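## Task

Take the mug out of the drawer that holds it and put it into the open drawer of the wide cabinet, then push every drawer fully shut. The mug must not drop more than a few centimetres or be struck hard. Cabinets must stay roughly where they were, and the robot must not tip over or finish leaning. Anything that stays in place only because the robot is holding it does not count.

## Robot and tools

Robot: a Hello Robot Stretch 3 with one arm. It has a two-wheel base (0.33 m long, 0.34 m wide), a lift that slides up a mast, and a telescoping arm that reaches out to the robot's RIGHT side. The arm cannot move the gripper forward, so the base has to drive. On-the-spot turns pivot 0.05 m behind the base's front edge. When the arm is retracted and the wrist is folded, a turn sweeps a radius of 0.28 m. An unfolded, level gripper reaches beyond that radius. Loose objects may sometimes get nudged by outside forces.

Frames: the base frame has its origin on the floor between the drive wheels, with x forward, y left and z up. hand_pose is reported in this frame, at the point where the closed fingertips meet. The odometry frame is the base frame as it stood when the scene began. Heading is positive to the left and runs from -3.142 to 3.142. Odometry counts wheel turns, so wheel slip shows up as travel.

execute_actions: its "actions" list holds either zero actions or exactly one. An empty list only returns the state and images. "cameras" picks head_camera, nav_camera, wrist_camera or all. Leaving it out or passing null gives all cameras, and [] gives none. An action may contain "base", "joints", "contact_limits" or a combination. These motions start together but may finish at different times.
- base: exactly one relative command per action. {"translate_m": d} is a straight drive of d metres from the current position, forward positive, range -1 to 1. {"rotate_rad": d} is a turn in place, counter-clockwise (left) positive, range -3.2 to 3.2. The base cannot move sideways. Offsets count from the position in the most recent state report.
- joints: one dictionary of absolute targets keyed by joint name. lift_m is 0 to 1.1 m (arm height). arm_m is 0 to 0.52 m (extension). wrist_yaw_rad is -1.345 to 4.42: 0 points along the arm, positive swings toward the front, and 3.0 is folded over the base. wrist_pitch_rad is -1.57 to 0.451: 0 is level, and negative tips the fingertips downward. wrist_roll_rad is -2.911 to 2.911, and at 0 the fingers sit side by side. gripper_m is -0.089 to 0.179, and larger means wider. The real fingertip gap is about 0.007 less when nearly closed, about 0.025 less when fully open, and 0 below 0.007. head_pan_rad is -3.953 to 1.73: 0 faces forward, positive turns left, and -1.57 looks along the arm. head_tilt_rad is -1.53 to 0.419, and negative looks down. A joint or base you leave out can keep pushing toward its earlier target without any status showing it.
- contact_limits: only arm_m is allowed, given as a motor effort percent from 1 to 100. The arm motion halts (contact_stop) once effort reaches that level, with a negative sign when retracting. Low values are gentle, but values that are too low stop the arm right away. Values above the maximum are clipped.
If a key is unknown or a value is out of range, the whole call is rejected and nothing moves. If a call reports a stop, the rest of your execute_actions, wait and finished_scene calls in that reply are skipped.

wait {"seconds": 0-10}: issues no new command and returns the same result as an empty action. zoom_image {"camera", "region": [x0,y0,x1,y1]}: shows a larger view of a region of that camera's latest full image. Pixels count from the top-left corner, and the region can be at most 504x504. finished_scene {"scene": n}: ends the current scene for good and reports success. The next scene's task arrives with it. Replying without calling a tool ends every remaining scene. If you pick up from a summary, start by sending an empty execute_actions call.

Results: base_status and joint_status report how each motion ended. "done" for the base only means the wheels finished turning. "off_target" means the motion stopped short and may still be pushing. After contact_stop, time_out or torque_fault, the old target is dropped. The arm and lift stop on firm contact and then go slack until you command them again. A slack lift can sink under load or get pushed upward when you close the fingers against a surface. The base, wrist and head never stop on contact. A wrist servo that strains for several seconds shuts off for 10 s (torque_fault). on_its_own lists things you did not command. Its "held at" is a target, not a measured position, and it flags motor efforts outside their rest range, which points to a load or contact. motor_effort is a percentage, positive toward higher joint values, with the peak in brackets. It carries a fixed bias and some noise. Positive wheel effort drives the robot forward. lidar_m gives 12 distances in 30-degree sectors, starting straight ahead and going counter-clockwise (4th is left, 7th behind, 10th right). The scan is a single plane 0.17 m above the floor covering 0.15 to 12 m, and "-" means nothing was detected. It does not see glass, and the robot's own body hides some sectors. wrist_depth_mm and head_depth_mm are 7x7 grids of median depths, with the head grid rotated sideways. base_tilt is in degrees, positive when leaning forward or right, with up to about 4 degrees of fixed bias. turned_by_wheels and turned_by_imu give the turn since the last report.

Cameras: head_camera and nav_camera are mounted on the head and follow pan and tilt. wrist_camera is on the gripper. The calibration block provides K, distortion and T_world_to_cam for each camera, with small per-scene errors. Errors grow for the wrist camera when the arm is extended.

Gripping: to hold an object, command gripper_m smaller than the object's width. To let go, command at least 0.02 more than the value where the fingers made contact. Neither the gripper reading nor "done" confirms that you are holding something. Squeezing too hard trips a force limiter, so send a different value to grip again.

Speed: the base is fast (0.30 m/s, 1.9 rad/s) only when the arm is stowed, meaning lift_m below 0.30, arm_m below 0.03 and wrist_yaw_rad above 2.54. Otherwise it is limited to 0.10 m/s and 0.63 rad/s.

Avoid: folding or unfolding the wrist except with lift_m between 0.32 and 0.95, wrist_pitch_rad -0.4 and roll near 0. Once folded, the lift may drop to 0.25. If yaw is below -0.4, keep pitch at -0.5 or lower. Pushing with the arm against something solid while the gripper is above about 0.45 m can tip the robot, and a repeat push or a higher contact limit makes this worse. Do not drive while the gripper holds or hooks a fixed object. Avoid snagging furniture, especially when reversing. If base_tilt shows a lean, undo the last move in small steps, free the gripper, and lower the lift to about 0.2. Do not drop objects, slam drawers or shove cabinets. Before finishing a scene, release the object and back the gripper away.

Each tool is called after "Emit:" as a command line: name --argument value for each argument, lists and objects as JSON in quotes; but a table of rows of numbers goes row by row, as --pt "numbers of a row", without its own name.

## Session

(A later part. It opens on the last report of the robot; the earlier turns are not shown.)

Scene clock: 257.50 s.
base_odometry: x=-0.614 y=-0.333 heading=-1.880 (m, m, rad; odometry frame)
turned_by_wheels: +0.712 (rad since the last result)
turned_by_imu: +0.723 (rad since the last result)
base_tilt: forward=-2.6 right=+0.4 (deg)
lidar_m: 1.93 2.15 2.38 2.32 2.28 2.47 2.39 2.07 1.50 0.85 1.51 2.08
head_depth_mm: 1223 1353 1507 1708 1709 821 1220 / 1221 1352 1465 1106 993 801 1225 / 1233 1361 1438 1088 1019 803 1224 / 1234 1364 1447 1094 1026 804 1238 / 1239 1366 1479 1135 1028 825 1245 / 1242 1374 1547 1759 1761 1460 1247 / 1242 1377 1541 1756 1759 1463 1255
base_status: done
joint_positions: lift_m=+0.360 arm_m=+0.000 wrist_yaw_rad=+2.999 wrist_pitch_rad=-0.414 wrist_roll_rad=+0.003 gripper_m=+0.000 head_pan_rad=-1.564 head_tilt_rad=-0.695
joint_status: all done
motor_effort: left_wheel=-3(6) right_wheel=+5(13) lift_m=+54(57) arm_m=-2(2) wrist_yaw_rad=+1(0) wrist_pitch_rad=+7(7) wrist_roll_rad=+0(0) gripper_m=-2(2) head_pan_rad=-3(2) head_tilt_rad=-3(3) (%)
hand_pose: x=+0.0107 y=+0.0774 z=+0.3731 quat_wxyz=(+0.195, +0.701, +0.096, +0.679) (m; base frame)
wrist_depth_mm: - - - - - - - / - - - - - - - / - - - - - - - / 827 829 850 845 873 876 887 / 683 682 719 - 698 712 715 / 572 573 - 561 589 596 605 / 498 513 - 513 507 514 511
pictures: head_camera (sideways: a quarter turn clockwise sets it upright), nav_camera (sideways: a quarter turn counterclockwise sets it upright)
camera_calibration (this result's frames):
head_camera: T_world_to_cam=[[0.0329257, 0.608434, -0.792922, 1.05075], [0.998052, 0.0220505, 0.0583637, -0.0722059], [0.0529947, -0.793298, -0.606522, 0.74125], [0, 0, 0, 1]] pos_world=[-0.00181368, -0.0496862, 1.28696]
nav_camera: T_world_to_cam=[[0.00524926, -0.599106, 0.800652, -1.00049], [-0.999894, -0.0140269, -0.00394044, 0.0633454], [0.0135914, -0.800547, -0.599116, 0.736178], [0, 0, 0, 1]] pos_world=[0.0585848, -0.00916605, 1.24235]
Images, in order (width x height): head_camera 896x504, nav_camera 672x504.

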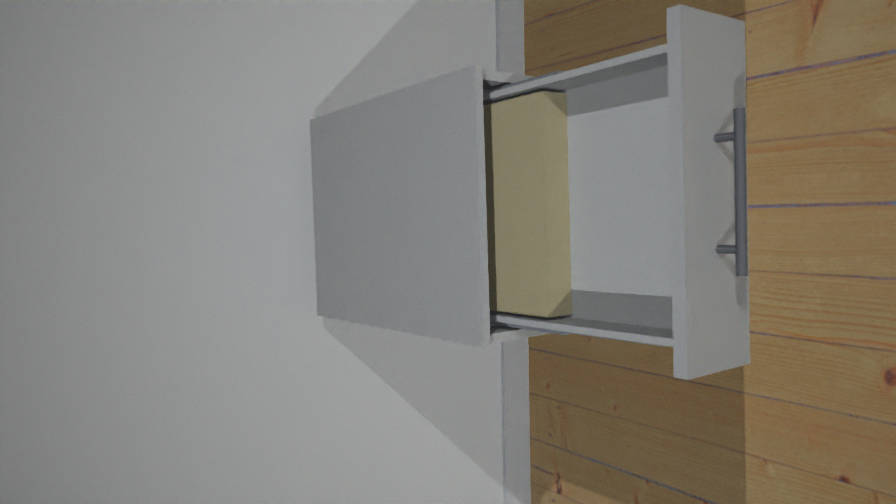

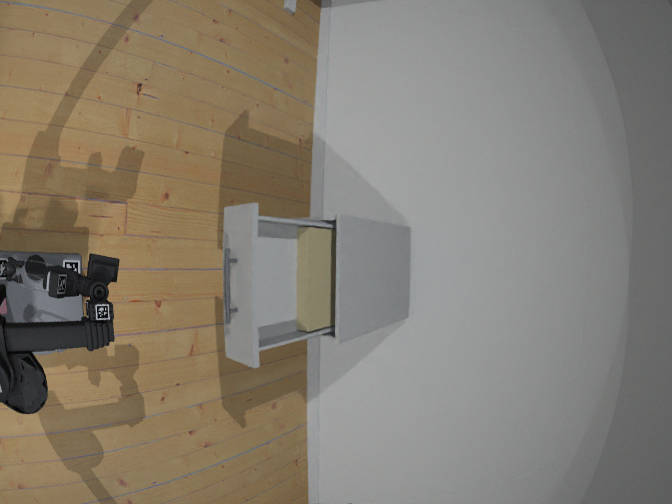

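Emit:
execute_actions --actions '[{"joints": {"wrist_yaw_rad": 0.0, "lift_m": 0.38}}]' --cameras '[]'

Emit:
execute_actions --actions '[{"joints": {"wrist_pitch_rad": 0.0, "arm_m": 0.05}}]' --cameras '["head_camera", "wrist_camera"]'

Scene clock: 269.40 s.
base_odometry: x=-0.614 y=-0.333 heading=-1.880 (m, m, rad; odometry frame)
turned_by_wheels: +0.000 (rad since the last result)
turned_by_imu: +0.000 (rad since the last result)
base_tilt: forward=-2.6 right=+0.4 (deg)
lidar_m: 1.93 2.15 2.38 2.31 2.28 2.48 2.39 2.07 1.51 0.85 1.51 2.07
head_depth_mm: 1222 1348 1511 1714 1692 820 1222 / 1232 1348 1477 1110 995 802 1228 / 1234 1365 1444 1084 1016 802 1226 / 1233 1368 1455 1092 1028 806 1240 / 1240 1370 1478 1136 1034 827 1242 / 1240 1367 1536 1758 1750 1457 1253 / 1249 1376 1536 1753 1758 1471 1257
base_status: not commanded
joint_positions: lift_m=+0.380 arm_m=+0.000 wrist_yaw_rad=+0.002 wrist_pitch_rad=-0.414 wrist_roll_rad=+0.003 gripper_m=+0.000 head_pan_rad=-1.564 head_tilt_rad=-0.695
joint_status: all done
motor_effort: left_wheel=-2(2) right_wheel=+6(6) lift_m=+54(55) arm_m=-2(2) wrist_yaw_rad=-2(3) wrist_pitch_rad=+6(6) wrist_roll_rad=+0(0) gripper_m=-2(2) head_pan_rad=-4(2) head_tilt_rad=-3(3) (%)
hand_pose: x=-0.0211 y=-0.3701 z=+0.3931 quat_wxyz=(+0.691, +0.146, -0.693, -0.145) (m; base frame)
wrist_depth_mm: - - 542 542 559 - - / - - 586 592 624 - - / - - 662 658 - - - / 864 878 740 743 863 898 926 / 709 713 719 - 738 736 749 / 601 604 610 583 617 620 621 / 518 519 524 528 527 532 540
pictures: none
No camera images: the call's "cameras" was empty. Leave "cameras" out to get every camera's image.

Scene clock: 270.87 s.
base_odometry: x=-0.614 y=-0.333 heading=-1.880 (m, m, rad; odometry frame)
turned_by_wheels: +0.000 (rad since the last result)
turned_by_imu: +0.000 (rad since the last result)
base_tilt: forward=-2.7 right=+0.4 (deg)
lidar_m: 1.93 2.15 2.37 2.32 2.28 2.48 2.39 2.07 1.51 0.85 1.51 2.07
head_depth_mm: 1222 1351 1508 1710 1698 822 1221 / 1225 1353 1463 1109 992 802 1228 / 1229 1360 1436 1089 1018 805 1207 / 1237 1364 1446 1092 1025 806 1240 / 1235 1365 1495 1136 1030 830 1241 / 1236 1378 1534 1749 1761 1466 1246 / 1241 1373 1541 1749 1766 1465 1257
base_status: not commanded
joint_positions: lift_m=+0.380 arm_m=+0.050 wrist_yaw_rad=+0.001 wrist_pitch_rad=-0.022 wrist_roll_rad=+0.003 gripper_m=+0.000 head_pan_rad=-1.564 head_tilt_rad=-0.695
joint_status: all done
motor_effort: left_wheel=-2(2) right_wheel=+5(5) lift_m=+54(54) arm_m=+4(4) wrist_yaw_rad=-2(2) wrist_pitch_rad=+10(10) wrist_roll_rad=+0(0) gripper_m=-2(2) head_pan_rad=-3(3) head_tilt_rad=-3(3) (%)
hand_pose: x=-0.0211 y=-0.4504 z=+0.4885 quat_wxyz=(+0.706, +0.009, -0.708, -0.008) (m; base frame)
wrist_depth_mm: 190 191 194 196 199 201 204 / 195 195 198 200 203 208 212 / 203 204 208 210 213 215 220 / 210 212 215 217 220 223 - / - - 579 - 601 - - / - - 619 619 - - - / 777 788 634 643 691 797 822
pictures: head_camera (sideways: a quarter turn clockwise sets it upright), wrist_camera
camera_calibration (this result's frames):
head_camera: T_world_to_cam=[[0.0329258, 0.608433, -0.792922, 1.05075], [0.998052, 0.0220504, 0.0583637, -0.0722059], [0.0529946, -0.793299, -0.606522, 0.74125], [0, 0, 0, 1]] pos_world=[-0.00181369, -0.0496862, 1.28696]
wrist_camera: T_world_to_cam=[[-0.999956, -0.00777015, 0.00521236, -0.0279755], [-0.00691135, 0.237891, -0.971267, 0.609476], [0.00630692, -0.971261, -0.237934, -0.154881], [0, 0, 0, 1]] pos_world=[-0.0227851, -0.295636, 0.555258]
Images, in order (width x height): head_camera 896x504, wrist_camera 644x364.

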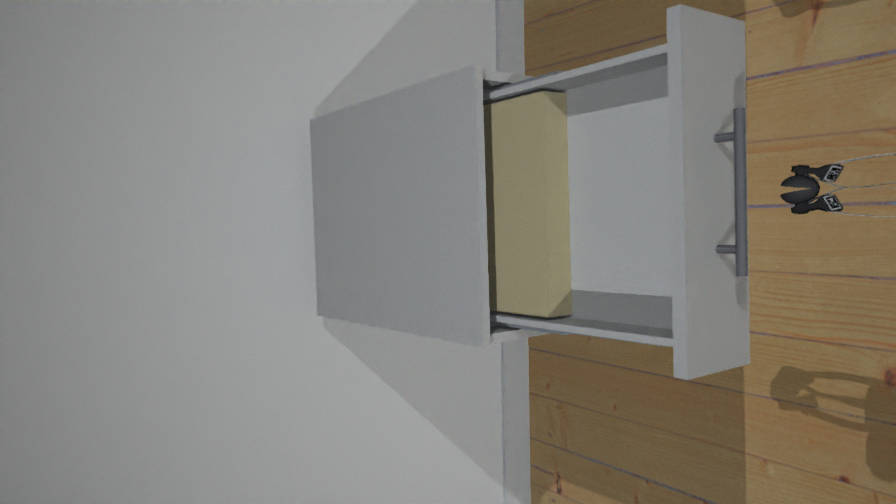

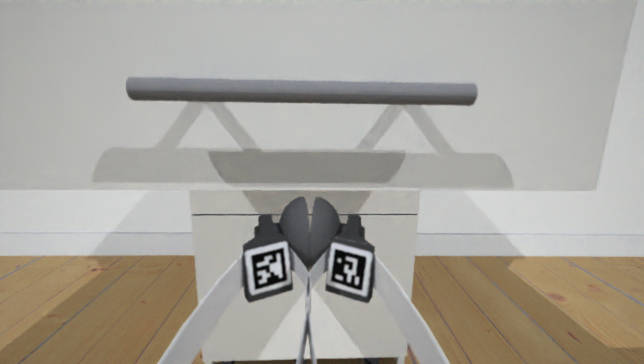

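Emit:
execute_actions --actions '[{"joints": {"lift_m": 0.415}}]' --cameras '[]'

Emit:
execute_actions --actions '[{"joints": {"arm_m": 0.47}, "contact_limits": {"arm_m": 25}}]' --cameras '["head_camera", "wrist_camera"]'

Scene clock: 278.50 s.
base_odometry: x=-0.614 y=-0.333 heading=-1.880 (m, m, rad; odometry frame)
turned_by_wheels: +0.000 (rad since the last result)
turned_by_imu: +0.000 (rad since the last result)
base_tilt: forward=-2.6 right=+0.4 (deg)
lidar_m: 1.93 2.15 2.38 2.31 2.28 2.48 2.39 2.08 1.50 0.85 1.51 2.07
head_depth_mm: 1225 1356 1511 1712 1701 821 1218 / 1224 1358 1468 1111 993 801 1225 / 1234 1358 1434 1085 1016 805 1202 / 1237 1365 1449 1094 1026 804 1233 / 1233 1368 1478 1133 1030 827 1240 / 1241 1377 1537 1754 1745 1459 1249 / 1247 1382 1545 1753 1764 1469 1254
base_status: not commanded
joint_positions: lift_m=+0.415 arm_m=+0.050 wrist_yaw_rad=+0.001 wrist_pitch_rad=-0.021 wrist_roll_rad=+0.003 gripper_m=+0.000 head_pan_rad=-1.564 head_tilt_rad=-0.695
joint_status: all done
motor_effort: left_wheel=-2(2) right_wheel=+5(5) lift_m=+54(56) arm_m=+4(3) wrist_yaw_rad=-1(1) wrist_pitch_rad=+9(10) wrist_roll_rad=+0(0) gripper_m=-2(2) head_pan_rad=-3(3) head_tilt_rad=-3(3) (%)
hand_pose: x=-0.0211 y=-0.4504 z=+0.5238 quat_wxyz=(+0.706, +0.008, -0.708, -0.007) (m; base frame)
wrist_depth_mm: - - - - - - - / 196 198 201 203 205 208 212 / 202 204 207 209 211 215 221 / 211 212 216 218 221 224 - / 219 219 222 - 229 233 - / - - 617 617 - - - / 844 844 638 642 655 857 860
pictures: none
No camera images: the call's "cameras" was empty. Leave "cameras" out to get every camera's image.

Scene clock: 283.87 s.
base_odometry: x=-0.614 y=-0.333 heading=-1.880 (m, m, rad; odometry frame)
turned_by_wheels: +0.000 (rad since the last result)
turned_by_imu: -0.002 (rad since the last result)
base_tilt: forward=-2.6 right=+0.5 (deg)
lidar_m: 1.93 2.15 2.37 2.32 2.27 2.48 2.39 2.07 1.51 0.87 1.51 2.07
head_depth_mm: 1225 1351 1503 1711 1704 1407 1223 / 1226 1352 1462 1072 1167 1419 1238 / 1232 1353 1436 1076 1124 1368 1227 / 1233 1361 1449 1084 1173 1358 1237 / 1239 1359 1480 1136 1232 1413 1243 / 1240 1371 1532 1752 1747 1455 1251 / 1244 1378 1548 1755 1767 1467 1254
base_status: not commanded
joint_positions: lift_m=+0.415 arm_m=+0.445 wrist_yaw_rad=+0.000 wrist_pitch_rad=-0.017 wrist_roll_rad=+0.003 gripper_m=+0.000 head_pan_rad=-1.564 head_tilt_rad=-0.695
joint_status: arm_m contact_stop (moved +0.395 of +0.420)
on_its_own: arm_m is slack since a contact_stop, until your next command for it (your +0.470 is given up)
motor_effort: left_wheel=+0(4) right_wheel=+1(29) lift_m=+51(54) arm_m=+1(29) wrist_yaw_rad=-1(15) wrist_pitch_rad=+8(13) wrist_roll_rad=+0(0) gripper_m=-2(5) head_pan_rad=-3(3) head_tilt_rad=-2(4) (%)
contact_limits: arm_m 25 (drawing in: default 23, maximum 38; extending or still: default 33, maximum 54)
hand_pose: x=-0.0214 y=-0.8457 z=+0.5249 quat_wxyz=(+0.706, +0.006, -0.708, -0.006) (m; base frame)
wrist_depth_mm: 159 161 162 163 164 166 167 / 164 165 167 168 170 172 173 / 168 169 172 174 175 178 179 / 176 176 179 181 182 185 187 / 181 183 184 - 189 192 194 / 190 191 192 197 197 199 203 / 196 197 201 203 205 208 213
pictures: head_camera (sideways: a quarter turn clockwise sets it upright), wrist_camera
camera_calibration (this result's frames):
head_camera: T_world_to_cam=[[0.0329229, 0.608775, -0.792659, 1.05041], [0.998052, 0.0220264, 0.0583704, -0.0722147], [0.0529939, -0.793037, -0.606864, 0.741695], [0, 0, 0, 1]] pos_world=[-0.00181367, -0.0496798, 1.28694]
wrist_camera: T_world_to_cam=[[-0.999965, -0.00656068, 0.00524623, -0.0305348], [-0.00662936, 0.232767, -0.97251, 0.73525], [0.00515917, -0.97251, -0.232802, -0.534001], [0, 0, 0, 1]] pos_world=[-0.0229044, -0.690663, 0.590882]
Images, in order (width x height): head_camera 896x504, wrist_camera 644x364.

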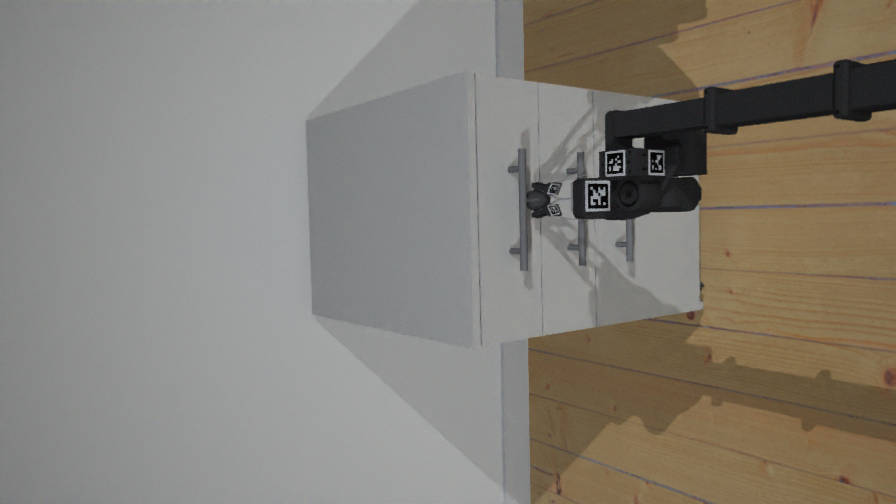

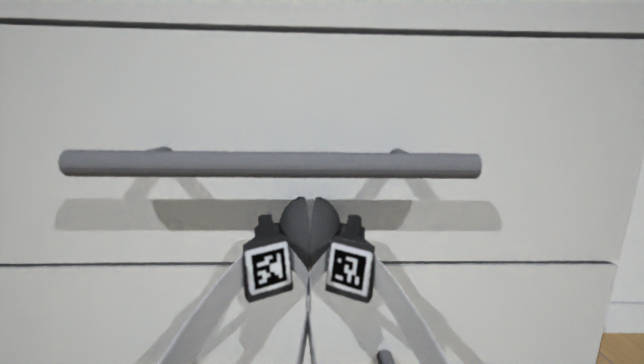

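Emit:
execute_actions --actions '[{"joints": {"arm_m": 0.35, "head_pan_rad": 0.3, "head_tilt_rad": -0.4}}]' --cameras '["head_camera", "wrist_camera"]'

Scene clock: 289.17 s.
base_odometry: x=-0.614 y=-0.333 heading=-1.880 (m, m, rad; odometry frame)
turned_by_wheels: +0.000 (rad since the last result)
turned_by_imu: +0.000 (rad since the last result)
base_tilt: forward=-2.6 right=+0.5 (deg)
lidar_m: 1.93 2.15 2.38 2.32 2.27 2.48 2.39 2.07 1.51 0.87 1.51 2.07
head_depth_mm: 1973 2079 1994 2298 2376 1857 1484 / 2016 2147 2252 2401 2375 1858 1492 / 2094 2209 2331 2533 2487 1876 1494 / 2174 2276 2437 2602 2510 1891 1511 / 2225 2370 2517 2692 2545 1912 1517 / 2298 2440 2586 2529 2443 1895 1520 / 2379 2530 2678 2147 2250 1920 1530
base_status: not commanded
joint_positions: lift_m=+0.415 arm_m=+0.350 wrist_yaw_rad=+0.000 wrist_pitch_rad=-0.017 wrist_roll_rad=+0.003 gripper_m=+0.000 head_pan_rad=+0.293 head_tilt_rad=-0.409
joint_status: all done
motor_effort: left_wheel=-1(1) right_wheel=+2(2) lift_m=+51(51) arm_m=-2(2) wrist_yaw_rad=+0(0) wrist_pitch_rad=+8(8) wrist_roll_rad=+0(0) gripper_m=-2(2) head_pan_rad=+4(52) head_tilt_rad=+6(38) (%)
hand_pose: x=-0.0214 y=-0.7510 z=+0.5249 quat_wxyz=(+0.706, +0.006, -0.708, -0.006) (m; base frame)
wrist_depth_mm: 775 772 773 786 806 794 809 / 254 255 258 260 261 266 845 / 264 261 262 263 269 273 872 / 844 272 274 278 281 287 905 / 882 284 289 - 294 298 965 / 926 293 293 297 302 312 971 / 799 305 309 313 316 797 882
pictures: head_camera (sideways: a quarter turn clockwise sets it upright), wrist_camera
camera_calibration (this result's frames):
head_camera: T_world_to_cam=[[-0.355194, -0.0686315, -0.93227, 1.23485], [-0.318257, 0.946601, 0.0515694, -0.0553517], [0.878948, 0.315019, -0.35807, 0.412934], [0, 0, 0, 1]] pos_world=[0.0580497, 0.00706374, 1.30193]
wrist_camera: T_world_to_cam=[[-0.999965, -0.00656056, 0.00524628, -0.0299133], [-0.00662937, 0.232767, -0.97251, 0.713203], [0.00515905, -0.97251, -0.232802, -0.441887], [0, 0, 0, 1]] pos_world=[-0.0229044, -0.595946, 0.590882]
Images, in order (width x height): head_camera 896x504, wrist_camera 644x364.

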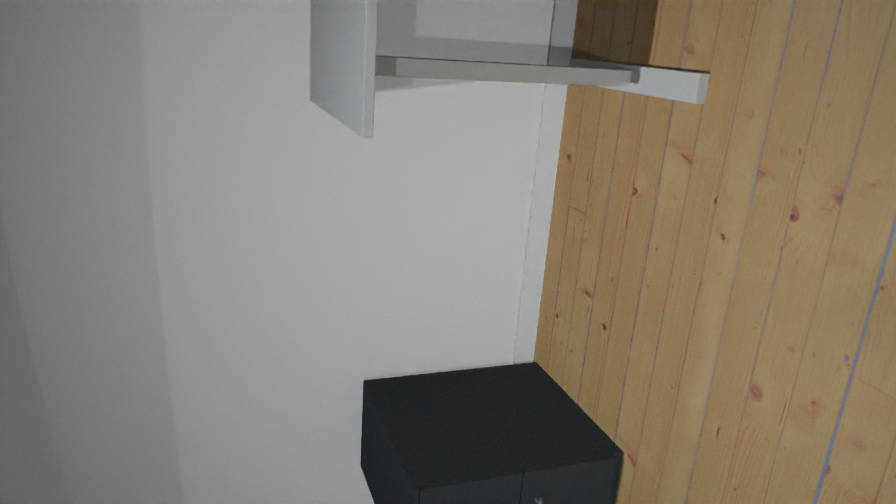

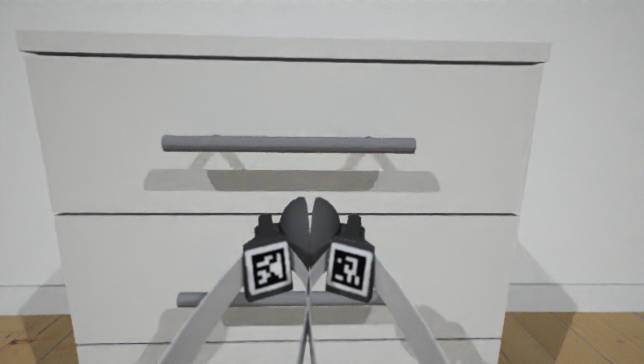

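The dark cabinet's drawers look flush, so I'm ending the scene.

Emit:
finished_scene --scene 1

The scene is finished: the task was done.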